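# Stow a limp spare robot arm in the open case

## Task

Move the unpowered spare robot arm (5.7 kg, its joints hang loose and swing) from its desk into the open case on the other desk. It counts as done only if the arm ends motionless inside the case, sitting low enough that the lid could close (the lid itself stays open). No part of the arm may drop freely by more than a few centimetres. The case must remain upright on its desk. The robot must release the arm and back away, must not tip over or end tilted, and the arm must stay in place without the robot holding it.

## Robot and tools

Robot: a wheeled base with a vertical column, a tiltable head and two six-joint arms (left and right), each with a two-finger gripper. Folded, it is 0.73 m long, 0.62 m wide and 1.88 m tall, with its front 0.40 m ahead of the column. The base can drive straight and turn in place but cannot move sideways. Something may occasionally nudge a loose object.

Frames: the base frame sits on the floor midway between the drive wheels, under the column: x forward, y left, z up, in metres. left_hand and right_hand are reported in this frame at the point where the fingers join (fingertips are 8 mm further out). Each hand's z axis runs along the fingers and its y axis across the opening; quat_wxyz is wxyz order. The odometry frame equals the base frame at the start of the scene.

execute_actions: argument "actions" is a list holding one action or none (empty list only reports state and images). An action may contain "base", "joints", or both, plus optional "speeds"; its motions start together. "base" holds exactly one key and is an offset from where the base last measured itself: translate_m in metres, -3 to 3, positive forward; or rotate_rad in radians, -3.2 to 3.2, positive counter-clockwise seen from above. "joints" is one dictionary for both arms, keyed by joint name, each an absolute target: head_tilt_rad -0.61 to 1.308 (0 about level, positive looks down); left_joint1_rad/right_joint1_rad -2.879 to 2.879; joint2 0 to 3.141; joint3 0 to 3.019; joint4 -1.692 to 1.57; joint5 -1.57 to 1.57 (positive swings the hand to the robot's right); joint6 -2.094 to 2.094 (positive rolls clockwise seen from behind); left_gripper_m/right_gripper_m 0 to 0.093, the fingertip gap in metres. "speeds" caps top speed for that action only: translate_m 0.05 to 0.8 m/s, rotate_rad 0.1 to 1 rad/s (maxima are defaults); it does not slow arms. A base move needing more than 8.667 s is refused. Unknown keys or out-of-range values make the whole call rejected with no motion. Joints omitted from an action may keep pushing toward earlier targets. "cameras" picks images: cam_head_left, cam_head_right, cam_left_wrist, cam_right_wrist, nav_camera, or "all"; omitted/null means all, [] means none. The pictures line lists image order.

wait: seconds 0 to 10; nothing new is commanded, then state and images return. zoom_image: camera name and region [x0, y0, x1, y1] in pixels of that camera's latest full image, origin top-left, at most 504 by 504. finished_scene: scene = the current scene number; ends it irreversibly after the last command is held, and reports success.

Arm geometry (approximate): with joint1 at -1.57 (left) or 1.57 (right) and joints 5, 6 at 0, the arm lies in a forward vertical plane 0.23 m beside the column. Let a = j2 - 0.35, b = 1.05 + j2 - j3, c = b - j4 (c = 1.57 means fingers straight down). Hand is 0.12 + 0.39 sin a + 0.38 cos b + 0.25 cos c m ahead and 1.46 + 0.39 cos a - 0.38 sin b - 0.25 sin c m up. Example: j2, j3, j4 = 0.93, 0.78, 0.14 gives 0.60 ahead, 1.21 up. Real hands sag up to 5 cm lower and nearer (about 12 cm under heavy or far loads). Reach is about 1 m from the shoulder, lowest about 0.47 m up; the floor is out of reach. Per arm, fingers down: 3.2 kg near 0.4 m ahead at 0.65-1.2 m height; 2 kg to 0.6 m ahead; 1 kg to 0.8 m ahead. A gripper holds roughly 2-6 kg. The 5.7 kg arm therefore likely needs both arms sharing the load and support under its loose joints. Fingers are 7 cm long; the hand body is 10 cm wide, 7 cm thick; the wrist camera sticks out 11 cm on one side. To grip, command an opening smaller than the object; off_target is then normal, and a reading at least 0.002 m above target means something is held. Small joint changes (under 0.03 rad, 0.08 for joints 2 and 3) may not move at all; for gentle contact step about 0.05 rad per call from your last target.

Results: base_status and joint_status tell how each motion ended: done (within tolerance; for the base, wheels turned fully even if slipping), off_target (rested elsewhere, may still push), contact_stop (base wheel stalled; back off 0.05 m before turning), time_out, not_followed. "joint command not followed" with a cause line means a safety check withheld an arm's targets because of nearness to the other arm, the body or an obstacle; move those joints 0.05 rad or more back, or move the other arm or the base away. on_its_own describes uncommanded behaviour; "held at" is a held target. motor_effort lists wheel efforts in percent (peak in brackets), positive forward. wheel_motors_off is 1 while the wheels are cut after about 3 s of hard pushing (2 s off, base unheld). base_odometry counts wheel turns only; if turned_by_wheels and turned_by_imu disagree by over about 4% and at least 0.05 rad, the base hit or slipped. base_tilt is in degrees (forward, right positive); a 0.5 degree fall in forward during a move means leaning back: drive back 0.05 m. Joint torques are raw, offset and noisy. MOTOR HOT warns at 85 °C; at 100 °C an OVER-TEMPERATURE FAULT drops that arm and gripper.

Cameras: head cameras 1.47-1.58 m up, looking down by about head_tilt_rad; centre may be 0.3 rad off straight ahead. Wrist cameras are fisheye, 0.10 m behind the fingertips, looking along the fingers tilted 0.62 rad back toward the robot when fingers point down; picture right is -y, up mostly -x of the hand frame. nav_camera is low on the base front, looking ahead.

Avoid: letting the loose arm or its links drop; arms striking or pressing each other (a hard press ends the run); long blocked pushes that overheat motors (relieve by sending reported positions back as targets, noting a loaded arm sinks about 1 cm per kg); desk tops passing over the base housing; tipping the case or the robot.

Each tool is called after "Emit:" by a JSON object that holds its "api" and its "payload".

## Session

Emit:
{"api": "execute_actions", "payload": {"actions": [{"joints":{"head_tilt_rad":0.5}}]}}

Scene clock: 0.77 s.
Joint torques (N m, as the arm reports them, + toward a larger angle): left_arm=[ 0.82 -9.39 -0.92 -1.52  0.04  0.08] | right_arm=[ 0.13 -7.21 -0.78 -1.42  0.   -0.07]
base_odometry: x=+0.000 y=+0.000 heading=+0.000 (m, m, rad; odometry frame)
turned_by_wheels: +0.000 (rad since the last result)
turned_by_imu: +0.000 (rad since the last result)
base_tilt: forward=+0.4 right=-0.2 (deg)
base_status: not commanded
joint_positions: head_tilt_rad=+0.518 left_joint1_rad=-1.546 left_joint2_rad=+0.890 left_joint3_rad=+0.395 left_joint4_rad=-0.936 left_joint5_rad=+0.019 left_joint6_rad=+0.083 left_gripper_m=+0.094 right_joint1_rad=+1.540 right_joint2_rad=+0.871 right_joint3_rad=+0.415 right_joint4_rad=-0.893 right_joint5_rad=+0.035 right_joint6_rad=+0.058 right_gripper_m=+0.094
joint_status: all done
wheel_motors_off: 0
motor_effort: left_wheel=+1(1) right_wheel=+2(2) (%)
left_hand: x=+0.1405 y=+0.2263 z=+1.2523 quat_wxyz=(+0.437, -0.023, -0.899, +0.020) (m; base frame)
right_hand: x=+0.1622 y=-0.2384 z=+1.2417 quat_wxyz=(+0.400, -0.032, -0.915, +0.037) (m; base frame)
pictures: cam_head_left, cam_head_right, cam_left_wrist, cam_right_wrist, nav_camera
Images, in order (width x height): cam_head_left 672x504, cam_head_right 672x504, cam_left_wrist 616x616, cam_right_wrist 616x616, nav_camera 672x504.

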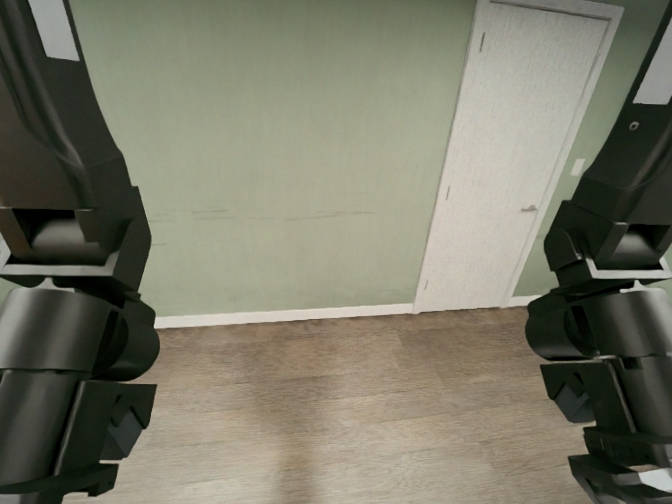

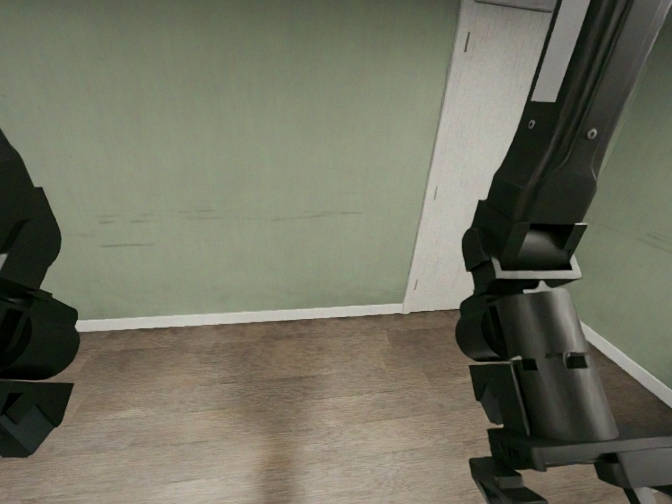

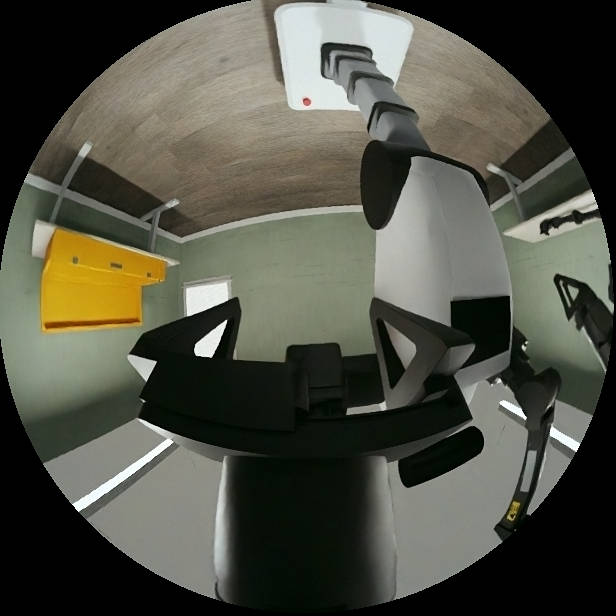

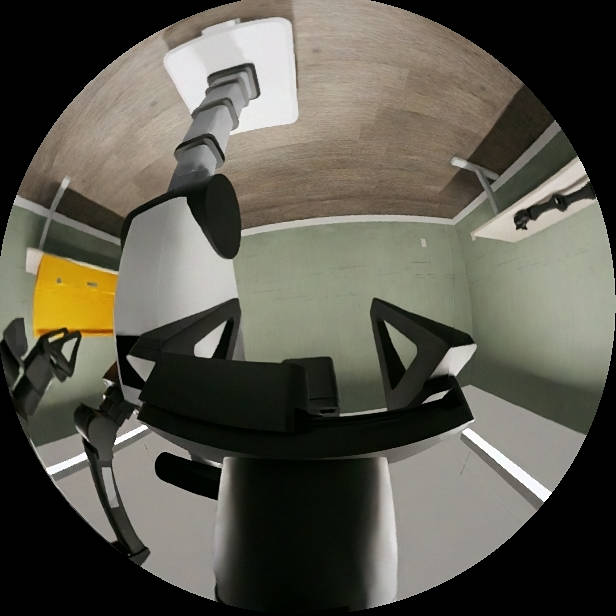

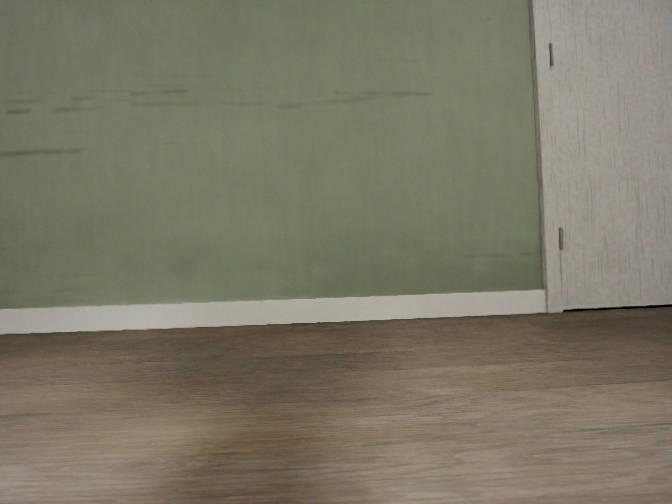

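Arm desk on the right, case on the left.

Emit:
{"api": "execute_actions", "payload": {"actions": [{"base":{"rotate_rad":-1.7}}], "cameras": ["cam_head_left","nav_camera"]}}

Scene clock: 4.03 s.
Joint torques (N m, as the arm reports them, + toward a larger angle): left_arm=[ 1.05 -9.42 -0.85 -1.56  0.04  0.07] | right_arm=[ 0.09 -7.03 -0.82 -1.37  0.   -0.08]
base_odometry: x=+0.000 y=+0.000 heading=-1.700 (m, m, rad; odometry frame)
turned_by_wheels: -1.700 (rad since the last result)
turned_by_imu: -1.711 (rad since the last result)
base_tilt: forward=+0.3 right=-0.5 (deg)
base_status: done
joint_positions: head_tilt_rad=+0.518 left_joint1_rad=-1.546 left_joint2_rad=+0.890 left_joint3_rad=+0.395 left_joint4_rad=-0.936 left_joint5_rad=+0.019 left_joint6_rad=+0.083 left_gripper_m=+0.094 right_joint1_rad=+1.540 right_joint2_rad=+0.871 right_joint3_rad=+0.415 right_joint4_rad=-0.893 right_joint5_rad=+0.035 right_joint6_rad=+0.058 right_gripper_m=+0.094
joint_status: not commanded
wheel_motors_off: 0
motor_effort: left_wheel=+4(33) right_wheel=-2(38) (%)
left_hand: x=+0.1405 y=+0.2263 z=+1.2523 quat_wxyz=(+0.437, -0.023, -0.899, +0.020) (m; base frame)
right_hand: x=+0.1622 y=-0.2384 z=+1.2417 quat_wxyz=(+0.400, -0.032, -0.915, +0.037) (m; base frame)
pictures: cam_head_left, nav_camera
Images, in order (width x height): cam_head_left 672x504, nav_camera 672x504.

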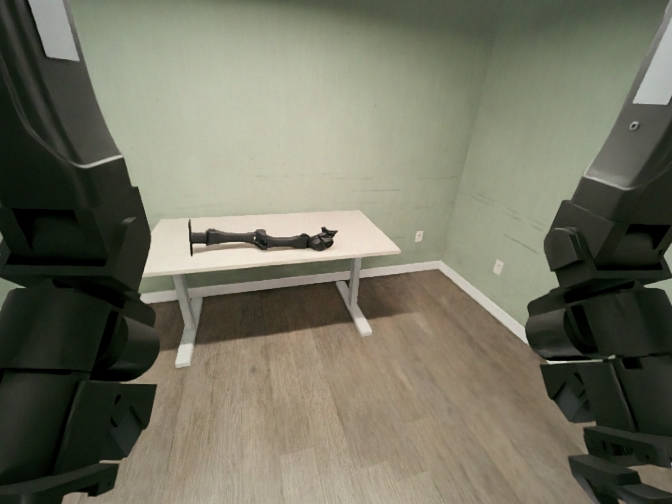

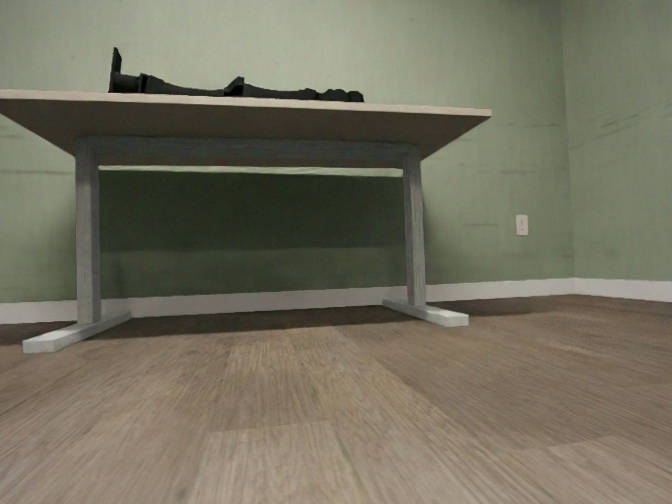

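Emit:
{"api": "execute_actions", "payload": {"actions": [{"base":{"rotate_rad":0.2}}], "cameras": []}}

Emit:
{"api": "execute_actions", "payload": {"actions": [{"base":{"translate_m":1.1},"joints":{"head_tilt_rad":0.9,"left_joint2_rad":1.55,"left_joint3_rad":1.04,"left_joint4_rad":-0.01,"left_joint6_rad":1.57,"right_joint2_rad":1.55,"right_joint3_rad":0.94,"right_joint4_rad":0.09,"right_joint6_rad":1.57}}], "cameras": ["cam_head_left","cam_left_wrist","cam_right_wrist"]}}

Scene clock: 5.70 s.
Joint torques (N m, as the arm reports them, + toward a larger angle): left_arm=[ 0.86 -9.28 -0.87 -1.52  0.03  0.06] | right_arm=[ 0.13 -7.04 -0.78 -1.37  0.   -0.08]
base_odometry: x=+0.000 y=+0.000 heading=-1.500 (m, m, rad; odometry frame)
turned_by_wheels: +0.199 (rad since the last result)
turned_by_imu: +0.202 (rad since the last result)
base_tilt: forward=+0.4 right=-0.4 (deg)
base_status: done
joint_positions: head_tilt_rad=+0.518 left_joint1_rad=-1.546 left_joint2_rad=+0.890 left_joint3_rad=+0.395 left_joint4_rad=-0.936 left_joint5_rad=+0.019 left_joint6_rad=+0.083 left_gripper_m=+0.094 right_joint1_rad=+1.540 right_joint2_rad=+0.871 right_joint3_rad=+0.415 right_joint4_rad=-0.893 right_joint5_rad=+0.035 right_joint6_rad=+0.058 right_gripper_m=+0.094
joint_status: not commanded
wheel_motors_off: 0
motor_effort: left_wheel=-2(19) right_wheel=+2(20) (%)
left_hand: x=+0.1405 y=+0.2263 z=+1.2523 quat_wxyz=(+0.437, -0.023, -0.899, +0.020) (m; base frame)
right_hand: x=+0.1622 y=-0.2384 z=+1.2417 quat_wxyz=(+0.400, -0.032, -0.915, +0.037) (m; base frame)
pictures: none
No camera images: the call's "cameras" was empty. Leave "cameras" out to get every camera's image.

Scene clock: 8.97 s.
Joint torques (N m, as the arm reports them, + toward a larger angle): left_arm=[  0.89 -18.48   0.26   0.29   0.14   0.16] | right_arm=[ -0.1  -14.23  -0.8    0.38   0.08  -0.02]
base_odometry: x=+0.077 y=-1.097 heading=-1.501 (m, m, rad; odometry frame)
turned_by_wheels: -0.001 (rad since the last result)
turned_by_imu: +0.000 (rad since the last result)
base_tilt: forward=+0.1 right=-0.3 (deg)
base_status: done
joint_positions: head_tilt_rad=+0.901 left_joint1_rad=-1.546 left_joint2_rad=+1.544 left_joint3_rad=+1.042 left_joint4_rad=-0.015 left_joint5_rad=+0.019 left_joint6_rad=+1.563 left_gripper_m=+0.094 right_joint1_rad=+1.540 right_joint2_rad=+1.556 right_joint3_rad=+0.940 right_joint4_rad=+0.085 right_joint5_rad=+0.035 right_joint6_rad=+1.563 right_gripper_m=+0.094
joint_status: all done
wheel_motors_off: 0
motor_effort: left_wheel=-3(44) right_wheel=+1(52) (%)
left_hand: x=+0.4919 y=+0.2367 z=+0.9686 quat_wxyz=(-0.002, -0.700, -0.714, -0.003) (m; base frame)
right_hand: x=+0.4462 y=-0.2500 z=+0.9663 quat_wxyz=(-0.019, -0.710, -0.704, +0.025) (m; base frame)
pictures: cam_head_left, cam_left_wrist, cam_right_wrist
Images, in order (width x height): cam_head_left 672x504, cam_left_wrist 616x616, cam_right_wrist 616x616.

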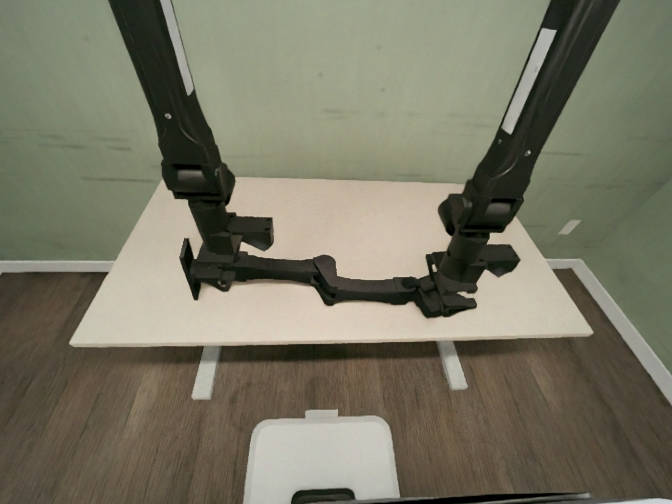

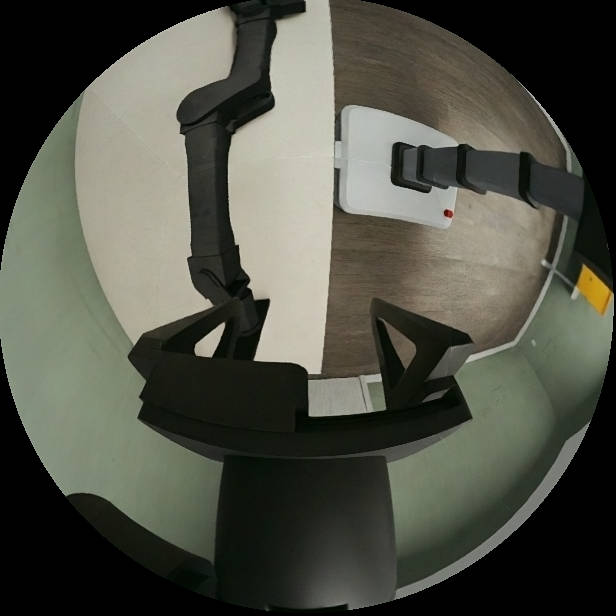

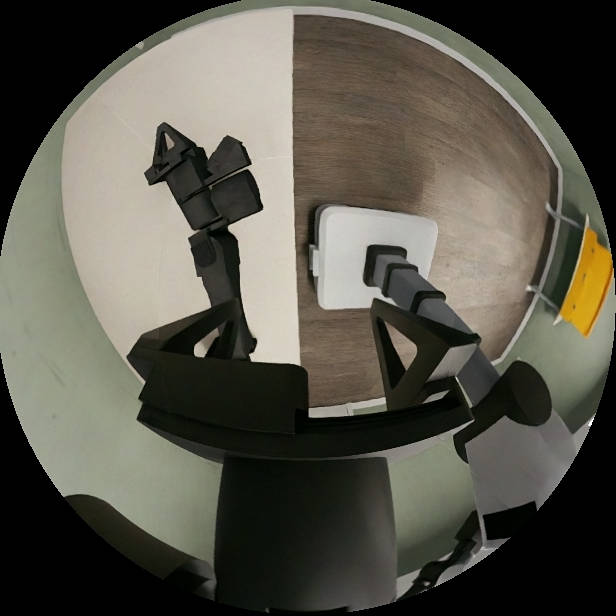

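Emit:
{"api": "execute_actions", "payload": {"actions": [{"base":{"translate_m":0.14}}], "cameras": ["cam_left_wrist","cam_right_wrist"]}}

Scene clock: 10.87 s.
Joint torques (N m, as the arm reports them, + toward a larger angle): left_arm=[  0.8  -18.07   0.37   0.22   0.14   0.15] | right_arm=[  0.08 -13.21  -0.71   0.31   0.09  -0.03]
base_odometry: x=+0.087 y=-1.237 heading=-1.502 (m, m, rad; odometry frame)
turned_by_wheels: -0.001 (rad since the last result)
turned_by_imu: -0.001 (rad since the last result)
base_tilt: forward=+0.5 right=-0.3 (deg)
base_status: done
joint_positions: head_tilt_rad=+0.902 left_joint1_rad=-1.546 left_joint2_rad=+1.544 left_joint3_rad=+1.041 left_joint4_rad=-0.014 left_joint5_rad=+0.019 left_joint6_rad=+1.563 left_gripper_m=+0.094 right_joint1_rad=+1.540 right_joint2_rad=+1.553 right_joint3_rad=+0.940 right_joint4_rad=+0.086 right_joint5_rad=+0.035 right_joint6_rad=+1.563 right_gripper_m=+0.094
joint_status: not commanded
wheel_motors_off: 0
motor_effort: left_wheel=-1(39) right_wheel=+1(35) (%)
left_hand: x=+0.4916 y=+0.2367 z=+0.9686 quat_wxyz=(-0.002, -0.700, -0.714, -0.003) (m; base frame)
right_hand: x=+0.4484 y=-0.2500 z=+0.9674 quat_wxyz=(-0.020, -0.710, -0.704, +0.023) (m; base frame)
pictures: cam_left_wrist, cam_right_wrist
Images, in order (width x height): cam_left_wrist 616x616, cam_right_wrist 616x616.

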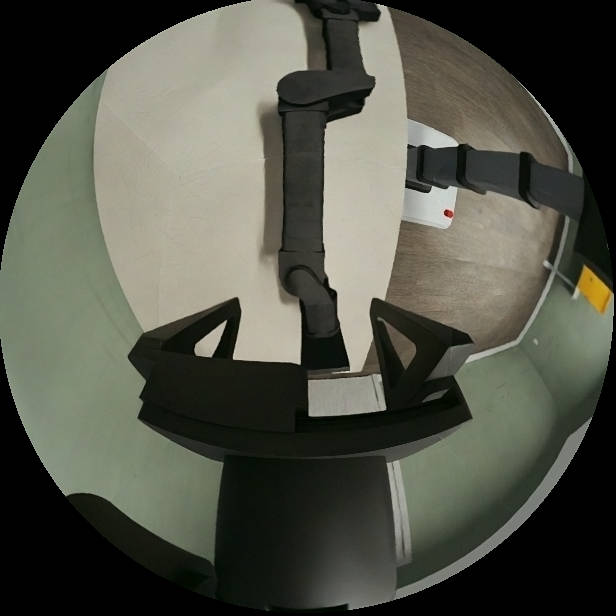

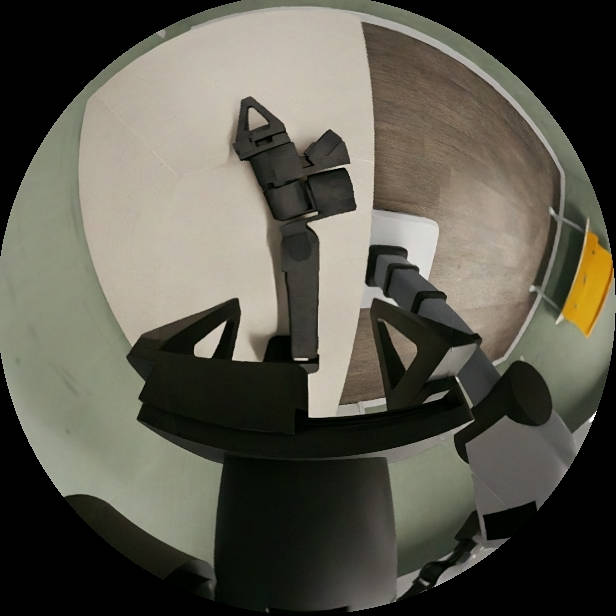

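Emit:
{"api": "execute_actions", "payload": {"actions": [{"base":{"translate_m":0.02},"joints":{"left_joint2_rad":2.05,"left_joint3_rad":1.47,"left_joint4_rad":0.06,"right_joint2_rad":2.05,"right_joint3_rad":1.37,"right_joint4_rad":0.16}}], "cameras": []}}

Emit:
{"api": "execute_actions", "payload": {"actions": [{"joints":{"left_gripper_m":0.0,"right_gripper_m":0.0}}], "cameras": ["cam_left_wrist","cam_right_wrist"]}}

Scene clock: 12.47 s.
Joint torques (N m, as the arm reports them, + toward a larger angle): left_arm=[  0.92 -14.26  -1.29  -0.36   0.16   0.04] | right_arm=[-0.22 -7.89 -0.33  0.37  0.16 -0.05]
base_odometry: x=+0.088 y=-1.257 heading=-1.502 (m, m, rad; odometry frame)
turned_by_wheels: -0.001 (rad since the last result)
turned_by_imu: +0.000 (rad since the last result)
base_tilt: forward=+0.4 right=-0.4 (deg)
base_status: done
joint_positions: head_tilt_rad=+0.902 left_joint1_rad=-1.546 left_joint2_rad=+1.978 left_joint3_rad=+1.499 left_joint4_rad=+0.075 left_joint5_rad=+0.018 left_joint6_rad=+1.571 left_gripper_m=+0.094 right_joint1_rad=+1.540 right_joint2_rad=+1.967 right_joint3_rad=+1.367 right_joint4_rad=+0.159 right_joint5_rad=+0.033 right_joint6_rad=+1.565 right_gripper_m=+0.094
joint_status: all done
wheel_motors_off: 0
motor_effort: left_wheel=+0(35) right_wheel=-1(33) (%)
left_hand: x=+0.5539 y=+0.2410 z=+0.8071 quat_wxyz=(-0.041, -0.703, -0.709, -0.044) (m; base frame)
right_hand: x=+0.4985 y=-0.2545 z=+0.8114 quat_wxyz=(-0.050, -0.710, -0.703, -0.008) (m; base frame)
pictures: none
No camera images: the call's "cameras" was empty. Leave "cameras" out to get every camera's image.

Scene clock: 13.20 s.
Joint torques (N m, as the arm reports them, + toward a larger angle): left_arm=[  0.98 -17.16  -0.51  -0.27   0.17   0.03] | right_arm=[-0.15 -8.22  2.31  1.56  0.15 -0.03]
base_odometry: x=+0.088 y=-1.257 heading=-1.502 (m, m, rad; odometry frame)
turned_by_wheels: +0.000 (rad since the last result)
turned_by_imu: +0.000 (rad since the last result)
base_tilt: forward=+0.4 right=-0.4 (deg)
base_status: not commanded
joint_positions: head_tilt_rad=+0.902 left_joint1_rad=-1.546 left_joint2_rad=+2.020 left_joint3_rad=+1.479 left_joint4_rad=+0.070 left_joint5_rad=+0.018 left_joint6_rad=+1.572 left_gripper_m=+0.000 right_joint1_rad=+1.540 right_joint2_rad=+1.981 right_joint3_rad=+1.325 right_joint4_rad=+0.128 right_joint5_rad=+0.033 right_joint6_rad=+1.565 right_gripper_m=+0.000
joint_status: all done
wheel_motors_off: 0
motor_effort: left_wheel=-1(4) right_wheel=-1(2) (%)
left_hand: x=+0.5125 y=+0.2409 z=+0.7893 quat_wxyz=(-0.017, -0.703, -0.710, -0.020) (m; base frame)
right_hand: x=+0.4556 y=-0.2540 z=+0.8076 quat_wxyz=(-0.019, -0.710, -0.703, +0.023) (m; base frame)
pictures: cam_left_wrist, cam_right_wrist
Images, in order (width x height): cam_left_wrist 616x616, cam_right_wrist 616x616.

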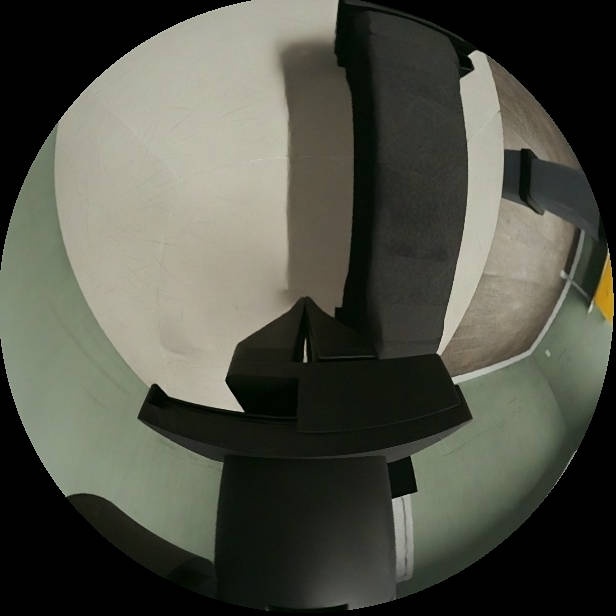

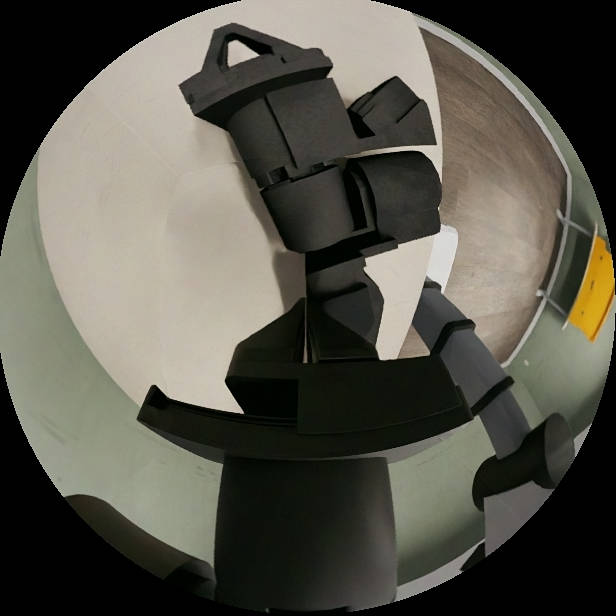

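Missed: hands overshot forward. Raise, reopen, retry in steps.

Emit:
{"api": "execute_actions", "payload": {"actions": [{"joints":{"left_gripper_m":0.093,"right_gripper_m":0.093,"left_joint2_rad":1.75,"left_joint3_rad":1.17,"left_joint4_rad":0.06,"right_joint2_rad":1.75,"right_joint3_rad":1.07,"right_joint4_rad":0.16}}], "cameras": ["cam_left_wrist","cam_right_wrist"]}}

Scene clock: 14.60 s.
Joint torques (N m, as the arm reports them, + toward a larger angle): left_arm=[  0.82 -18.11   0.11  -0.07   0.15  -0.02] | right_arm=[ -0.12 -12.89  -1.58  -0.1    0.16  -0.04]
base_odometry: x=+0.088 y=-1.257 heading=-1.502 (m, m, rad; odometry frame)
turned_by_wheels: +0.000 (rad since the last result)
turned_by_imu: +0.000 (rad since the last result)
base_tilt: forward=+0.4 right=-0.2 (deg)
base_status: not commanded
joint_positions: head_tilt_rad=+0.902 left_joint1_rad=-1.546 left_joint2_rad=+1.740 left_joint3_rad=+1.166 left_joint4_rad=+0.063 left_joint5_rad=+0.018 left_joint6_rad=+1.576 left_gripper_m=+0.093 right_joint1_rad=+1.540 right_joint2_rad=+1.743 right_joint3_rad=+1.074 right_joint4_rad=+0.166 right_joint5_rad=+0.032 right_joint6_rad=+1.565 right_gripper_m=+0.093
joint_status: all done
wheel_motors_off: 0
motor_effort: left_wheel=-2(2) right_wheel=+0(2) (%)
left_hand: x=+0.4866 y=+0.2383 z=+0.8967 quat_wxyz=(-0.004, -0.705, -0.709, -0.006) (m; base frame)
right_hand: x=+0.4524 y=-0.2514 z=+0.8996 quat_wxyz=(-0.028, -0.710, -0.703, +0.014) (m; base frame)
pictures: cam_left_wrist, cam_right_wrist
Images, in order (width x height): cam_left_wrist 616x616, cam_right_wrist 616x616.

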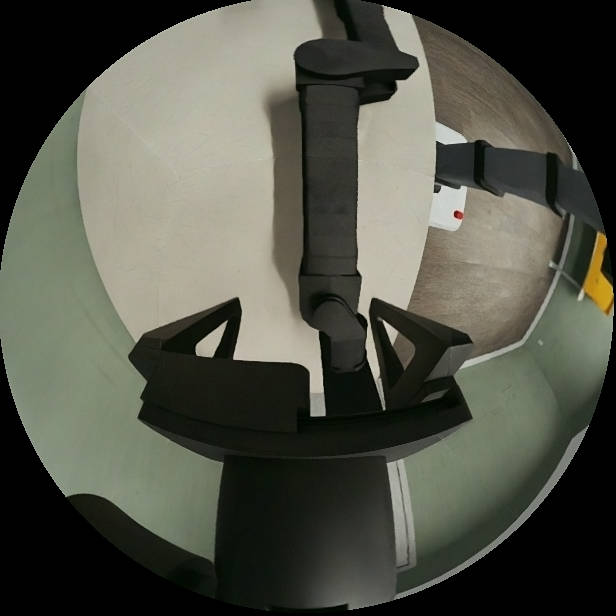

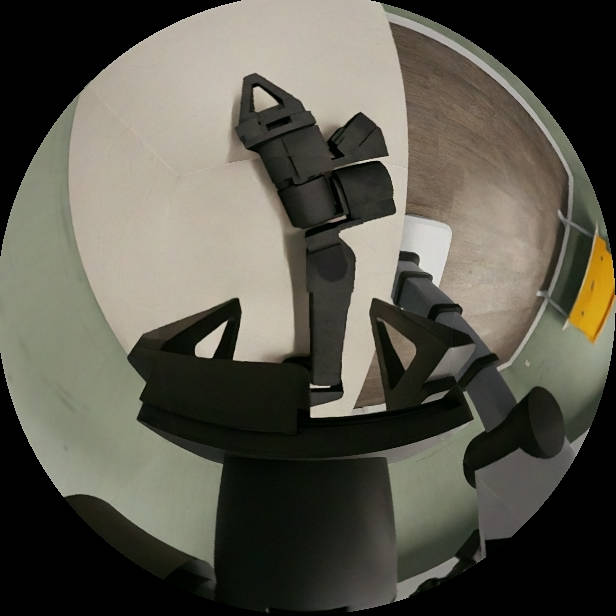

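Emit:
{"api": "execute_actions", "payload": {"actions": [{"base":{"translate_m":-0.03},"joints":{"left_joint2_rad":1.9,"left_joint3_rad":1.32,"right_joint2_rad":1.9,"right_joint3_rad":1.22}}], "cameras": []}}

Emit:
{"api": "execute_actions", "payload": {"actions": [{"joints":{"left_joint2_rad":2.03,"left_joint3_rad":1.45,"right_joint2_rad":2.03,"right_joint3_rad":1.35}}], "cameras": ["cam_left_wrist","cam_right_wrist"]}}

Scene clock: 16.13 s.
Joint torques (N m, as the arm reports them, + toward a larger angle): left_arm=[  1.02 -19.17  -0.01   0.     0.17  -0.01] | right_arm=[  0.06 -15.28  -1.12   0.07   0.17  -0.04]
base_odometry: x=+0.086 y=-1.227 heading=-1.502 (m, m, rad; odometry frame)
turned_by_wheels: +0.000 (rad since the last result)
turned_by_imu: +0.000 (rad since the last result)
base_tilt: forward=+0.3 right=-0.4 (deg)
base_status: done
joint_positions: head_tilt_rad=+0.902 left_joint1_rad=-1.546 left_joint2_rad=+1.903 left_joint3_rad=+1.317 left_joint4_rad=+0.062 left_joint5_rad=+0.018 left_joint6_rad=+1.576 left_gripper_m=+0.093 right_joint1_rad=+1.540 right_joint2_rad=+1.910 right_joint3_rad=+1.215 right_joint4_rad=+0.162 right_joint5_rad=+0.032 right_joint6_rad=+1.565 right_gripper_m=+0.093
joint_status: all done
wheel_motors_off: 0
motor_effort: left_wheel=+2(37) right_wheel=+0(31) (%)
left_hand: x=+0.4843 y=+0.2396 z=+0.8346 quat_wxyz=(+0.001, -0.705, -0.709, -0.001) (m; base frame)
right_hand: x=+0.4407 y=-0.2529 z=+0.8371 quat_wxyz=(-0.017, -0.710, -0.703, +0.024) (m; base frame)
pictures: none
No camera images: the call's "cameras" was empty. Leave "cameras" out to get every camera's image.

Scene clock: 17.10 s.
Joint torques (N m, as the arm reports them, + toward a larger angle): left_arm=[  0.82 -18.91  -0.08   0.28   0.16   0.01] | right_arm=[ -0.49 -14.17  -1.42   0.11   0.16  -0.04]
base_odometry: x=+0.086 y=-1.227 heading=-1.502 (m, m, rad; odometry frame)
turned_by_wheels: +0.000 (rad since the last result)
turned_by_imu: +0.000 (rad since the last result)
base_tilt: forward=+0.4 right=-0.4 (deg)
base_status: not commanded
joint_positions: head_tilt_rad=+0.902 left_joint1_rad=-1.546 left_joint2_rad=+2.025 left_joint3_rad=+1.448 left_joint4_rad=+0.054 left_joint5_rad=+0.018 left_joint6_rad=+1.574 left_gripper_m=+0.093 right_joint1_rad=+1.540 right_joint2_rad=+2.033 right_joint3_rad=+1.351 right_joint4_rad=+0.162 right_joint5_rad=+0.032 right_joint6_rad=+1.565 right_gripper_m=+0.093
joint_status: all done
wheel_motors_off: 0
motor_effort: left_wheel=+2(1) right_wheel=-1(3) (%)
left_hand: x=+0.4859 y=+0.2406 z=+0.7874 quat_wxyz=(+0.001, -0.704, -0.710, -0.001) (m; base frame)
right_hand: x=+0.4462 y=-0.2542 z=+0.7890 quat_wxyz=(-0.022, -0.710, -0.703, +0.020) (m; base frame)
pictures: cam_left_wrist, cam_right_wrist
Images, in order (width x height): cam_left_wrist 616x616, cam_right_wrist 616x616.

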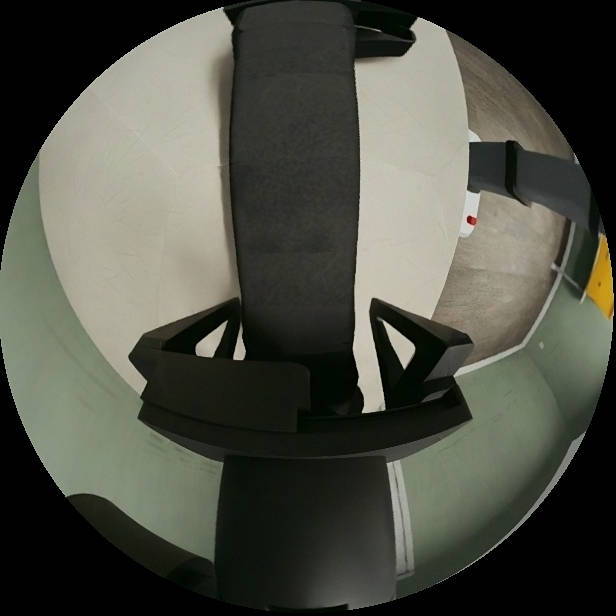

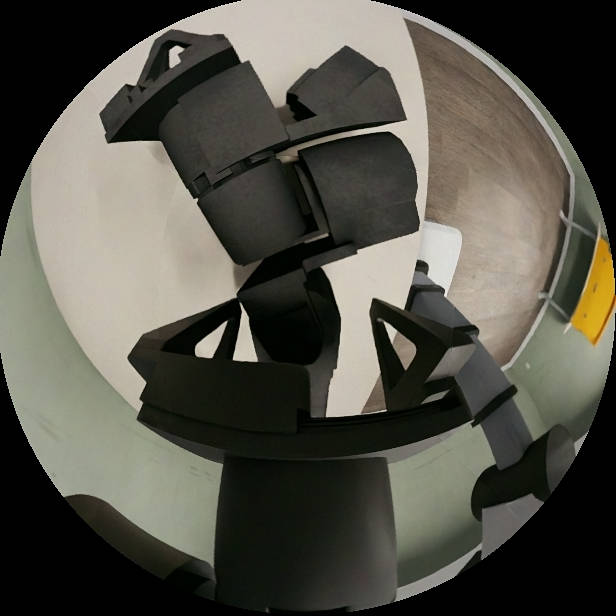

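Emit:
{"api": "execute_actions", "payload": {"actions": [{"joints":{"left_gripper_m":0.0,"right_gripper_m":0.0}}], "cameras": []}}

Emit:
{"api": "execute_actions", "payload": {"actions": [{"joints":{"left_joint2_rad":1.55,"left_joint3_rad":1.04,"left_joint4_rad":-0.01,"right_joint2_rad":1.55,"right_joint3_rad":0.94,"right_joint4_rad":0.09}}], "cameras": []}}

Emit:
{"api": "execute_actions", "payload": {"actions": [{"base":{"translate_m":-0.4},"joints":{"left_joint2_rad":0.95,"left_joint3_rad":0.83,"left_joint4_rad":-0.40,"right_joint2_rad":0.95,"right_joint3_rad":0.73,"right_joint4_rad":-0.30}}], "cameras": []}}

Emit:
{"api": "execute_actions", "payload": {"actions": [{"base":{"rotate_rad":3.14},"speeds":{"rotate_rad":0.5},"joints":{"head_tilt_rad":0.6}}], "cameras": ["cam_head_left","nav_camera"]}}

Scene clock: 18.63 s.
Joint torques (N m, as the arm reports them, + toward a larger angle): left_arm=[  0.83 -18.72  -0.25   0.15   0.14   0.  ] | right_arm=[ -0.18 -13.79  -1.89   0.02   0.16  -0.03]
base_odometry: x=+0.086 y=-1.227 heading=-1.502 (m, m, rad; odometry frame)
turned_by_wheels: +0.000 (rad since the last result)
turned_by_imu: +0.000 (rad since the last result)
base_tilt: forward=+0.6 right=-0.3 (deg)
base_status: not commanded
joint_positions: head_tilt_rad=+0.902 left_joint1_rad=-1.546 left_joint2_rad=+2.025 left_joint3_rad=+1.451 left_joint4_rad=+0.058 left_joint5_rad=+0.019 left_joint6_rad=+1.575 left_gripper_m=+0.060 right_joint1_rad=+1.540 right_joint2_rad=+2.032 right_joint3_rad=+1.357 right_joint4_rad=+0.164 right_joint5_rad=+0.033 right_joint6_rad=+1.564 right_gripper_m=+0.056
joint_status: left_gripper_m off_target (ended at +0.060, target +0.000); right_gripper_m off_target (ended at +0.056, target +0.000)
wheel_motors_off: 0
motor_effort: left_wheel=-3(5) right_wheel=-2(3) (%)
left_hand: x=+0.4885 y=+0.2405 z=+0.7873 quat_wxyz=(-0.002, -0.704, -0.710, -0.003) (m; base frame)
right_hand: x=+0.4514 y=-0.2544 z=+0.7890 quat_wxyz=(-0.025, -0.710, -0.704, +0.017) (m; base frame)
pictures: none
No camera images: the call's "cameras" was empty. Leave "cameras" out to get every camera's image.

Scene clock: 20.07 s.
Joint torques (N m, as the arm reports them, + toward a larger angle): left_arm=[  0.82 -27.07  -2.59  -0.83   0.11   0.15] | right_arm=[ -0.03 -20.58  -3.61  -0.83  -0.03   0.13]
base_odometry: x=+0.086 y=-1.227 heading=-1.502 (m, m, rad; odometry frame)
turned_by_wheels: +0.000 (rad since the last result)
turned_by_imu: +0.000 (rad since the last result)
base_tilt: forward=+0.4 right=-0.3 (deg)
base_status: not commanded
joint_positions: head_tilt_rad=+0.902 left_joint1_rad=-1.546 left_joint2_rad=+1.649 left_joint3_rad=+1.071 left_joint4_rad=+0.009 left_joint5_rad=+0.020 left_joint6_rad=+1.563 left_gripper_m=+0.060 right_joint1_rad=+1.536 right_joint2_rad=+1.641 right_joint3_rad=+0.969 right_joint4_rad=+0.111 right_joint5_rad=+0.038 right_joint6_rad=+1.547 right_gripper_m=+0.056
joint_status: all done
wheel_motors_off: 0
motor_effort: left_wheel=-1(2) right_wheel=-1(4) (%)
left_hand: x=+0.4624 y=+0.2372 z=+0.9311 quat_wxyz=(+0.017, -0.699, -0.714, +0.016) (m; base frame)
right_hand: x=+0.4281 y=-0.2539 z=+0.9384 quat_wxyz=(-0.010, -0.704, -0.709, +0.038) (m; base frame)
pictures: none
No camera images: the call's "cameras" was empty. Leave "cameras" out to get every camera's image.

Scene clock: 22.33 s.
Joint torques (N m, as the arm reports them, + toward a larger angle): left_arm=[  0.04 -23.81   4.39  -0.82   0.53   0.28] | right_arm=[  0.16 -18.97   3.1   -0.91  -0.03   0.31]
base_odometry: x=+0.059 y=-0.828 heading=-1.504 (m, m, rad; odometry frame)
turned_by_wheels: -0.002 (rad since the last result)
turned_by_imu: -0.002 (rad since the last result)
base_tilt: forward=+0.3 right=-0.4 (deg)
base_status: done
joint_positions: head_tilt_rad=+0.902 left_joint1_rad=-1.539 left_joint2_rad=+1.038 left_joint3_rad=+0.800 left_joint4_rad=-0.384 left_joint5_rad=+0.008 left_joint6_rad=+1.554 left_gripper_m=+0.060 right_joint1_rad=+1.535 right_joint2_rad=+1.046 right_joint3_rad=+0.708 right_joint4_rad=-0.278 right_joint5_rad=+0.038 right_joint6_rad=+1.527 right_gripper_m=+0.056
joint_status: all done
wheel_motors_off: 0
motor_effort: left_wheel=-3(34) right_wheel=+1(49) (%)
left_hand: x=+0.4530 y=+0.2379 z=+1.1416 quat_wxyz=(+0.041, -0.694, -0.719, +0.028) (m; base frame)
right_hand: x=+0.4189 y=-0.2480 z=+1.1308 quat_wxyz=(+0.010, -0.696, -0.715, +0.057) (m; base frame)
pictures: none
No camera images: the call's "cameras" was empty. Leave "cameras" out to get every camera's image.

Scene clock: 29.67 s.
Joint torques (N m, as the arm reports them, + toward a larger angle): left_arm=[ -0.17 -23.93   4.31  -0.82   0.42   0.29] | right_arm=[  0.49 -19.14   2.8   -0.94   0.15   0.32]
base_odometry: x=+0.059 y=-0.828 heading=+1.636 (m, m, rad; odometry frame)
turned_by_wheels: +3.139 (rad since the last result)
turned_by_imu: +3.163 (rad since the last result)
base_tilt: forward=+0.3 right=-0.4 (deg)
base_status: done
joint_positions: head_tilt_rad=+0.617 left_joint1_rad=-1.536 left_joint2_rad=+1.038 left_joint3_rad=+0.802 left_joint4_rad=-0.384 left_joint5_rad=+0.011 left_joint6_rad=+1.553 left_gripper_m=+0.060 right_joint1_rad=+1.534 right_joint2_rad=+1.046 right_joint3_rad=+0.710 right_joint4_rad=-0.278 right_joint5_rad=+0.033 right_joint6_rad=+1.525 right_gripper_m=+0.056
joint_status: all done
wheel_motors_off: 0
motor_effort: left_wheel=-5(45) right_wheel=+1(45) (%)
left_hand: x=+0.4538 y=+0.2384 z=+1.1417 quat_wxyz=(+0.040, -0.693, -0.719, +0.027) (m; base frame)
right_hand: x=+0.4204 y=-0.2477 z=+1.1309 quat_wxyz=(+0.011, -0.696, -0.716, +0.055) (m; base frame)
pictures: cam_head_left, nav_camera
Images, in order (width x height): cam_head_left 672x504, nav_camera 672x504.

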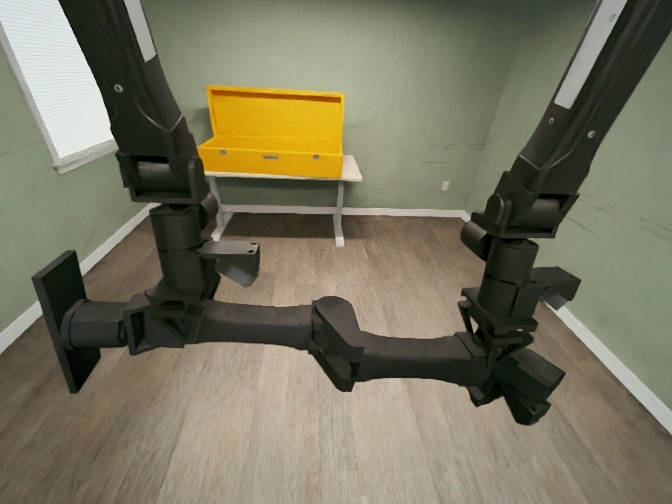

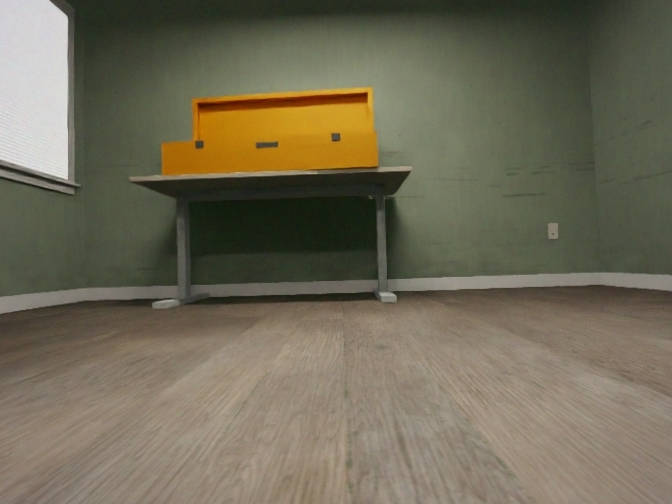

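Emit:
{"api": "execute_actions", "payload": {"actions": [{"base":{"rotate_rad":0.15},"speeds":{"rotate_rad":0.5}}], "cameras": []}}

Emit:
{"api": "execute_actions", "payload": {"actions": [{"base":{"translate_m":1.8},"speeds":{"translate_m":0.5}}], "cameras": []}}

Emit:
{"api": "execute_actions", "payload": {"actions": [{"base":{"rotate_rad":-0.15},"speeds":{"rotate_rad":0.5},"joints":{"head_tilt_rad":1.1}}], "cameras": ["cam_head_left"]}}

Scene clock: 31.43 s.
Joint torques (N m, as the arm reports them, + toward a larger angle): left_arm=[ -0.29 -23.71   4.34  -0.84   0.39   0.28] | right_arm=[  0.29 -19.13   2.58  -1.08   0.11   0.32]
base_odometry: x=+0.059 y=-0.828 heading=+1.785 (m, m, rad; odometry frame)
turned_by_wheels: +0.150 (rad since the last result)
turned_by_imu: +0.151 (rad since the last result)
base_tilt: forward=+0.2 right=-0.4 (deg)
base_status: done
joint_positions: head_tilt_rad=+0.617 left_joint1_rad=-1.535 left_joint2_rad=+1.038 left_joint3_rad=+0.802 left_joint4_rad=-0.384 left_joint5_rad=+0.012 left_joint6_rad=+1.552 left_gripper_m=+0.060 right_joint1_rad=+1.536 right_joint2_rad=+1.046 right_joint3_rad=+0.712 right_joint4_rad=-0.278 right_joint5_rad=+0.034 right_joint6_rad=+1.525 right_gripper_m=+0.056
joint_status: not commanded
wheel_motors_off: 0
motor_effort: left_wheel=-3(30) right_wheel=+1(25) (%)
left_hand: x=+0.4540 y=+0.2390 z=+1.1418 quat_wxyz=(+0.041, -0.693, -0.720, +0.027) (m; base frame)
right_hand: x=+0.4214 y=-0.2470 z=+1.1310 quat_wxyz=(+0.010, -0.696, -0.716, +0.054) (m; base frame)
pictures: none
No camera images: the call's "cameras" was empty. Leave "cameras" out to get every camera's image.

Scene clock: 36.40 s.
Joint torques (N m, as the arm reports them, + toward a larger angle): left_arm=[ -0.3  -23.95   3.42  -1.06   0.37   0.28] | right_arm=[  0.32 -19.71   1.84  -1.25   0.1    0.31]
base_odometry: x=-0.325 y=+0.931 heading=+1.786 (m, m, rad; odometry frame)
turned_by_wheels: +0.001 (rad since the last result)
turned_by_imu: +0.002 (rad since the last result)
base_tilt: forward=+0.4 right=-0.2 (deg)
base_status: done
joint_positions: head_tilt_rad=+0.617 left_joint1_rad=-1.535 left_joint2_rad=+1.038 left_joint3_rad=+0.816 left_joint4_rad=-0.377 left_joint5_rad=+0.013 left_joint6_rad=+1.554 left_gripper_m=+0.060 right_joint1_rad=+1.536 right_joint2_rad=+1.046 right_joint3_rad=+0.724 right_joint4_rad=-0.272 right_joint5_rad=+0.034 right_joint6_rad=+1.526 right_gripper_m=+0.056
joint_status: not commanded
wheel_motors_off: 0
motor_effort: left_wheel=+1(50) right_wheel=+0(50) (%)
left_hand: x=+0.4643 y=+0.2390 z=+1.1428 quat_wxyz=(+0.033, -0.693, -0.720, +0.020) (m; base frame)
right_hand: x=+0.4311 y=-0.2472 z=+1.1317 quat_wxyz=(+0.003, -0.697, -0.716, +0.047) (m; base frame)
pictures: none
No camera images: the call's "cameras" was empty. Leave "cameras" out to get every camera's image.

Scene clock: 37.60 s.
Joint torques (N m, as the arm reports them, + toward a larger angle): left_arm=[ -0.22 -23.83   3.53  -1.07   0.3    0.24] | right_arm=[  0.55 -19.69   2.02  -1.22   0.17   0.29]
base_odometry: x=-0.325 y=+0.931 heading=+1.637 (m, m, rad; odometry frame)
turned_by_wheels: -0.149 (rad since the last result)
turned_by_imu: -0.149 (rad since the last result)
base_tilt: forward=+0.4 right=-0.3 (deg)
base_status: done
joint_positions: head_tilt_rad=+1.098 left_joint1_rad=-1.536 left_joint2_rad=+1.038 left_joint3_rad=+0.816 left_joint4_rad=-0.377 left_joint5_rad=+0.014 left_joint6_rad=+1.556 left_gripper_m=+0.060 right_joint1_rad=+1.534 right_joint2_rad=+1.046 right_joint3_rad=+0.722 right_joint4_rad=-0.272 right_joint5_rad=+0.033 right_joint6_rad=+1.528 right_gripper_m=+0.056
joint_status: all done
wheel_motors_off: 0
motor_effort: left_wheel=+0(39) right_wheel=+1(44) (%)
left_hand: x=+0.4639 y=+0.2383 z=+1.1427 quat_wxyz=(+0.032, -0.695, -0.718, +0.021) (m; base frame)
right_hand: x=+0.4295 y=-0.2480 z=+1.1315 quat_wxyz=(+0.004, -0.698, -0.715, +0.048) (m; base frame)
pictures: cam_head_left
Images, in order (width x height): cam_head_left 672x504.

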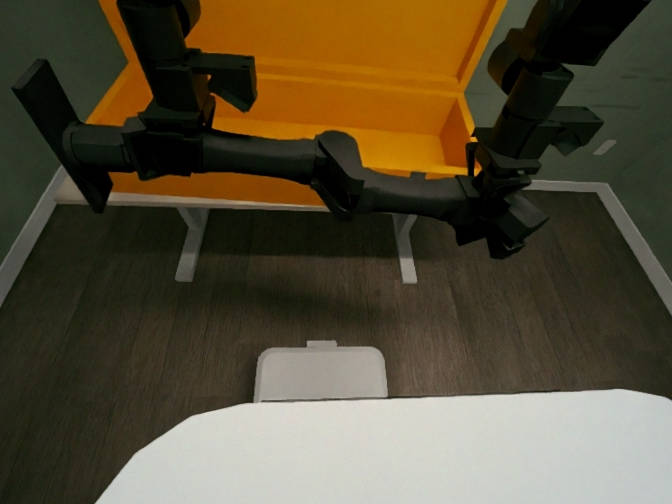

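Similar to before at 0.5 m out. Advance.

Emit:
{"api": "execute_actions", "payload": {"actions": [{"base":{"translate_m":0.47},"speeds":{"translate_m":0.4}}], "cameras": ["cam_head_left"]}}

Scene clock: 40.27 s.
Joint torques (N m, as the arm reports them, + toward a larger angle): left_arm=[ -0.3  -24.07   3.49  -0.94   0.25   0.27] | right_arm=[  0.35 -19.54   1.95  -1.21  -0.01   0.38]
base_odometry: x=-0.355 y=+1.400 heading=+1.636 (m, m, rad; odometry frame)
turned_by_wheels: -0.001 (rad since the last result)
turned_by_imu: -0.001 (rad since the last result)
base_tilt: forward=+0.3 right=-0.4 (deg)
base_status: done
joint_positions: head_tilt_rad=+1.100 left_joint1_rad=-1.536 left_joint2_rad=+1.039 left_joint3_rad=+0.815 left_joint4_rad=-0.379 left_joint5_rad=+0.016 left_joint6_rad=+1.554 left_gripper_m=+0.060 right_joint1_rad=+1.535 right_joint2_rad=+1.045 right_joint3_rad=+0.722 right_joint4_rad=-0.272 right_joint5_rad=+0.037 right_joint6_rad=+1.520 right_gripper_m=+0.056
joint_status: not commanded
wheel_motors_off: 0
motor_effort: left_wheel=-3(41) right_wheel=+1(51) (%)
left_hand: x=+0.4632 y=+0.2379 z=+1.1426 quat_wxyz=(+0.032, -0.694, -0.719, +0.023) (m; base frame)
right_hand: x=+0.4295 y=-0.2481 z=+1.1318 quat_wxyz=(+0.003, -0.694, -0.718, +0.049) (m; base frame)
pictures: cam_head_left
Images, in order (width x height): cam_head_left 672x504.

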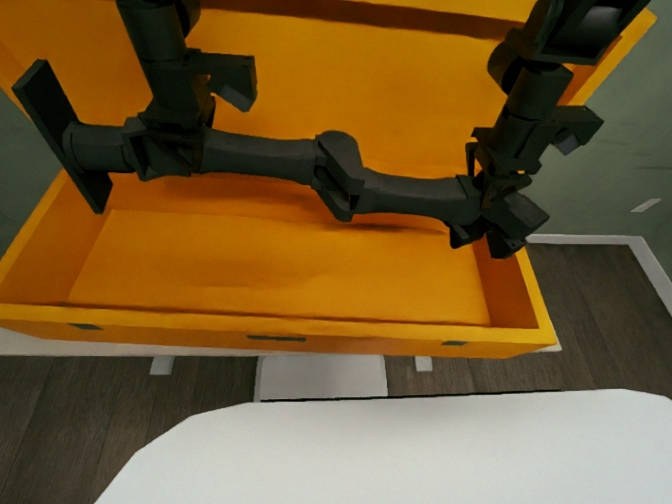

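Emit:
{"api": "execute_actions", "payload": {"actions": [{"joints":{"left_joint2_rad":1.55,"left_joint3_rad":1.04,"left_joint4_rad":-0.01,"right_joint2_rad":1.55,"right_joint3_rad":0.94,"right_joint4_rad":0.09}}], "cameras": ["cam_head_left"]}}

Scene clock: 42.03 s.
Joint torques (N m, as the arm reports them, + toward a larger angle): left_arm=[  0.3  -26.94  -1.9   -1.29   0.04   0.32] | right_arm=[ -0.13 -16.77  -1.87  -0.02  -0.12   0.4 ]
base_odometry: x=-0.355 y=+1.400 heading=+1.636 (m, m, rad; odometry frame)
turned_by_wheels: +0.000 (rad since the last result)
turned_by_imu: +0.000 (rad since the last result)
base_tilt: forward=+0.4 right=-0.4 (deg)
base_status: not commanded
joint_positions: head_tilt_rad=+1.100 left_joint1_rad=-1.539 left_joint2_rad=+1.653 left_joint3_rad=+1.060 left_joint4_rad=+0.019 left_joint5_rad=+0.022 left_joint6_rad=+1.549 left_gripper_m=+0.060 right_joint1_rad=+1.540 right_joint2_rad=+1.592 right_joint3_rad=+0.950 right_joint4_rad=+0.093 right_joint5_rad=+0.040 right_joint6_rad=+1.517 right_gripper_m=+0.056
joint_status: all done
wheel_motors_off: 0
motor_effort: left_wheel=+1(12) right_wheel=+2(6) (%)
left_hand: x=+0.4566 y=+0.2410 z=+0.9303 quat_wxyz=(+0.020, -0.693, -0.720, +0.016) (m; base frame)
right_hand: x=+0.4364 y=-0.2511 z=+0.9544 quat_wxyz=(-0.013, -0.693, -0.720, +0.033) (m; base frame)
pictures: cam_head_left
Images, in order (width x height): cam_head_left 672x504.

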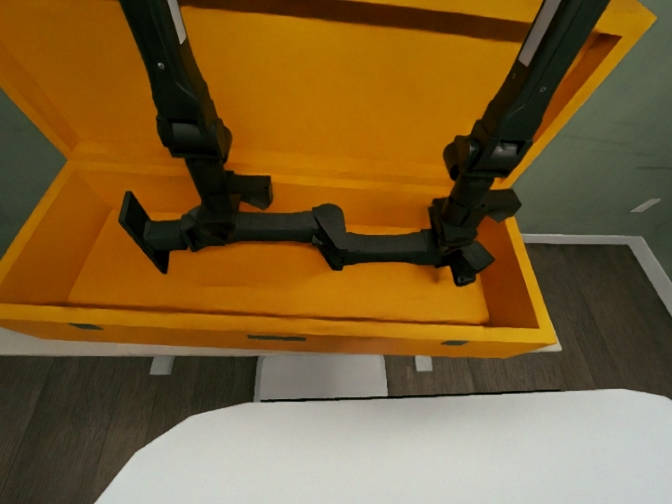

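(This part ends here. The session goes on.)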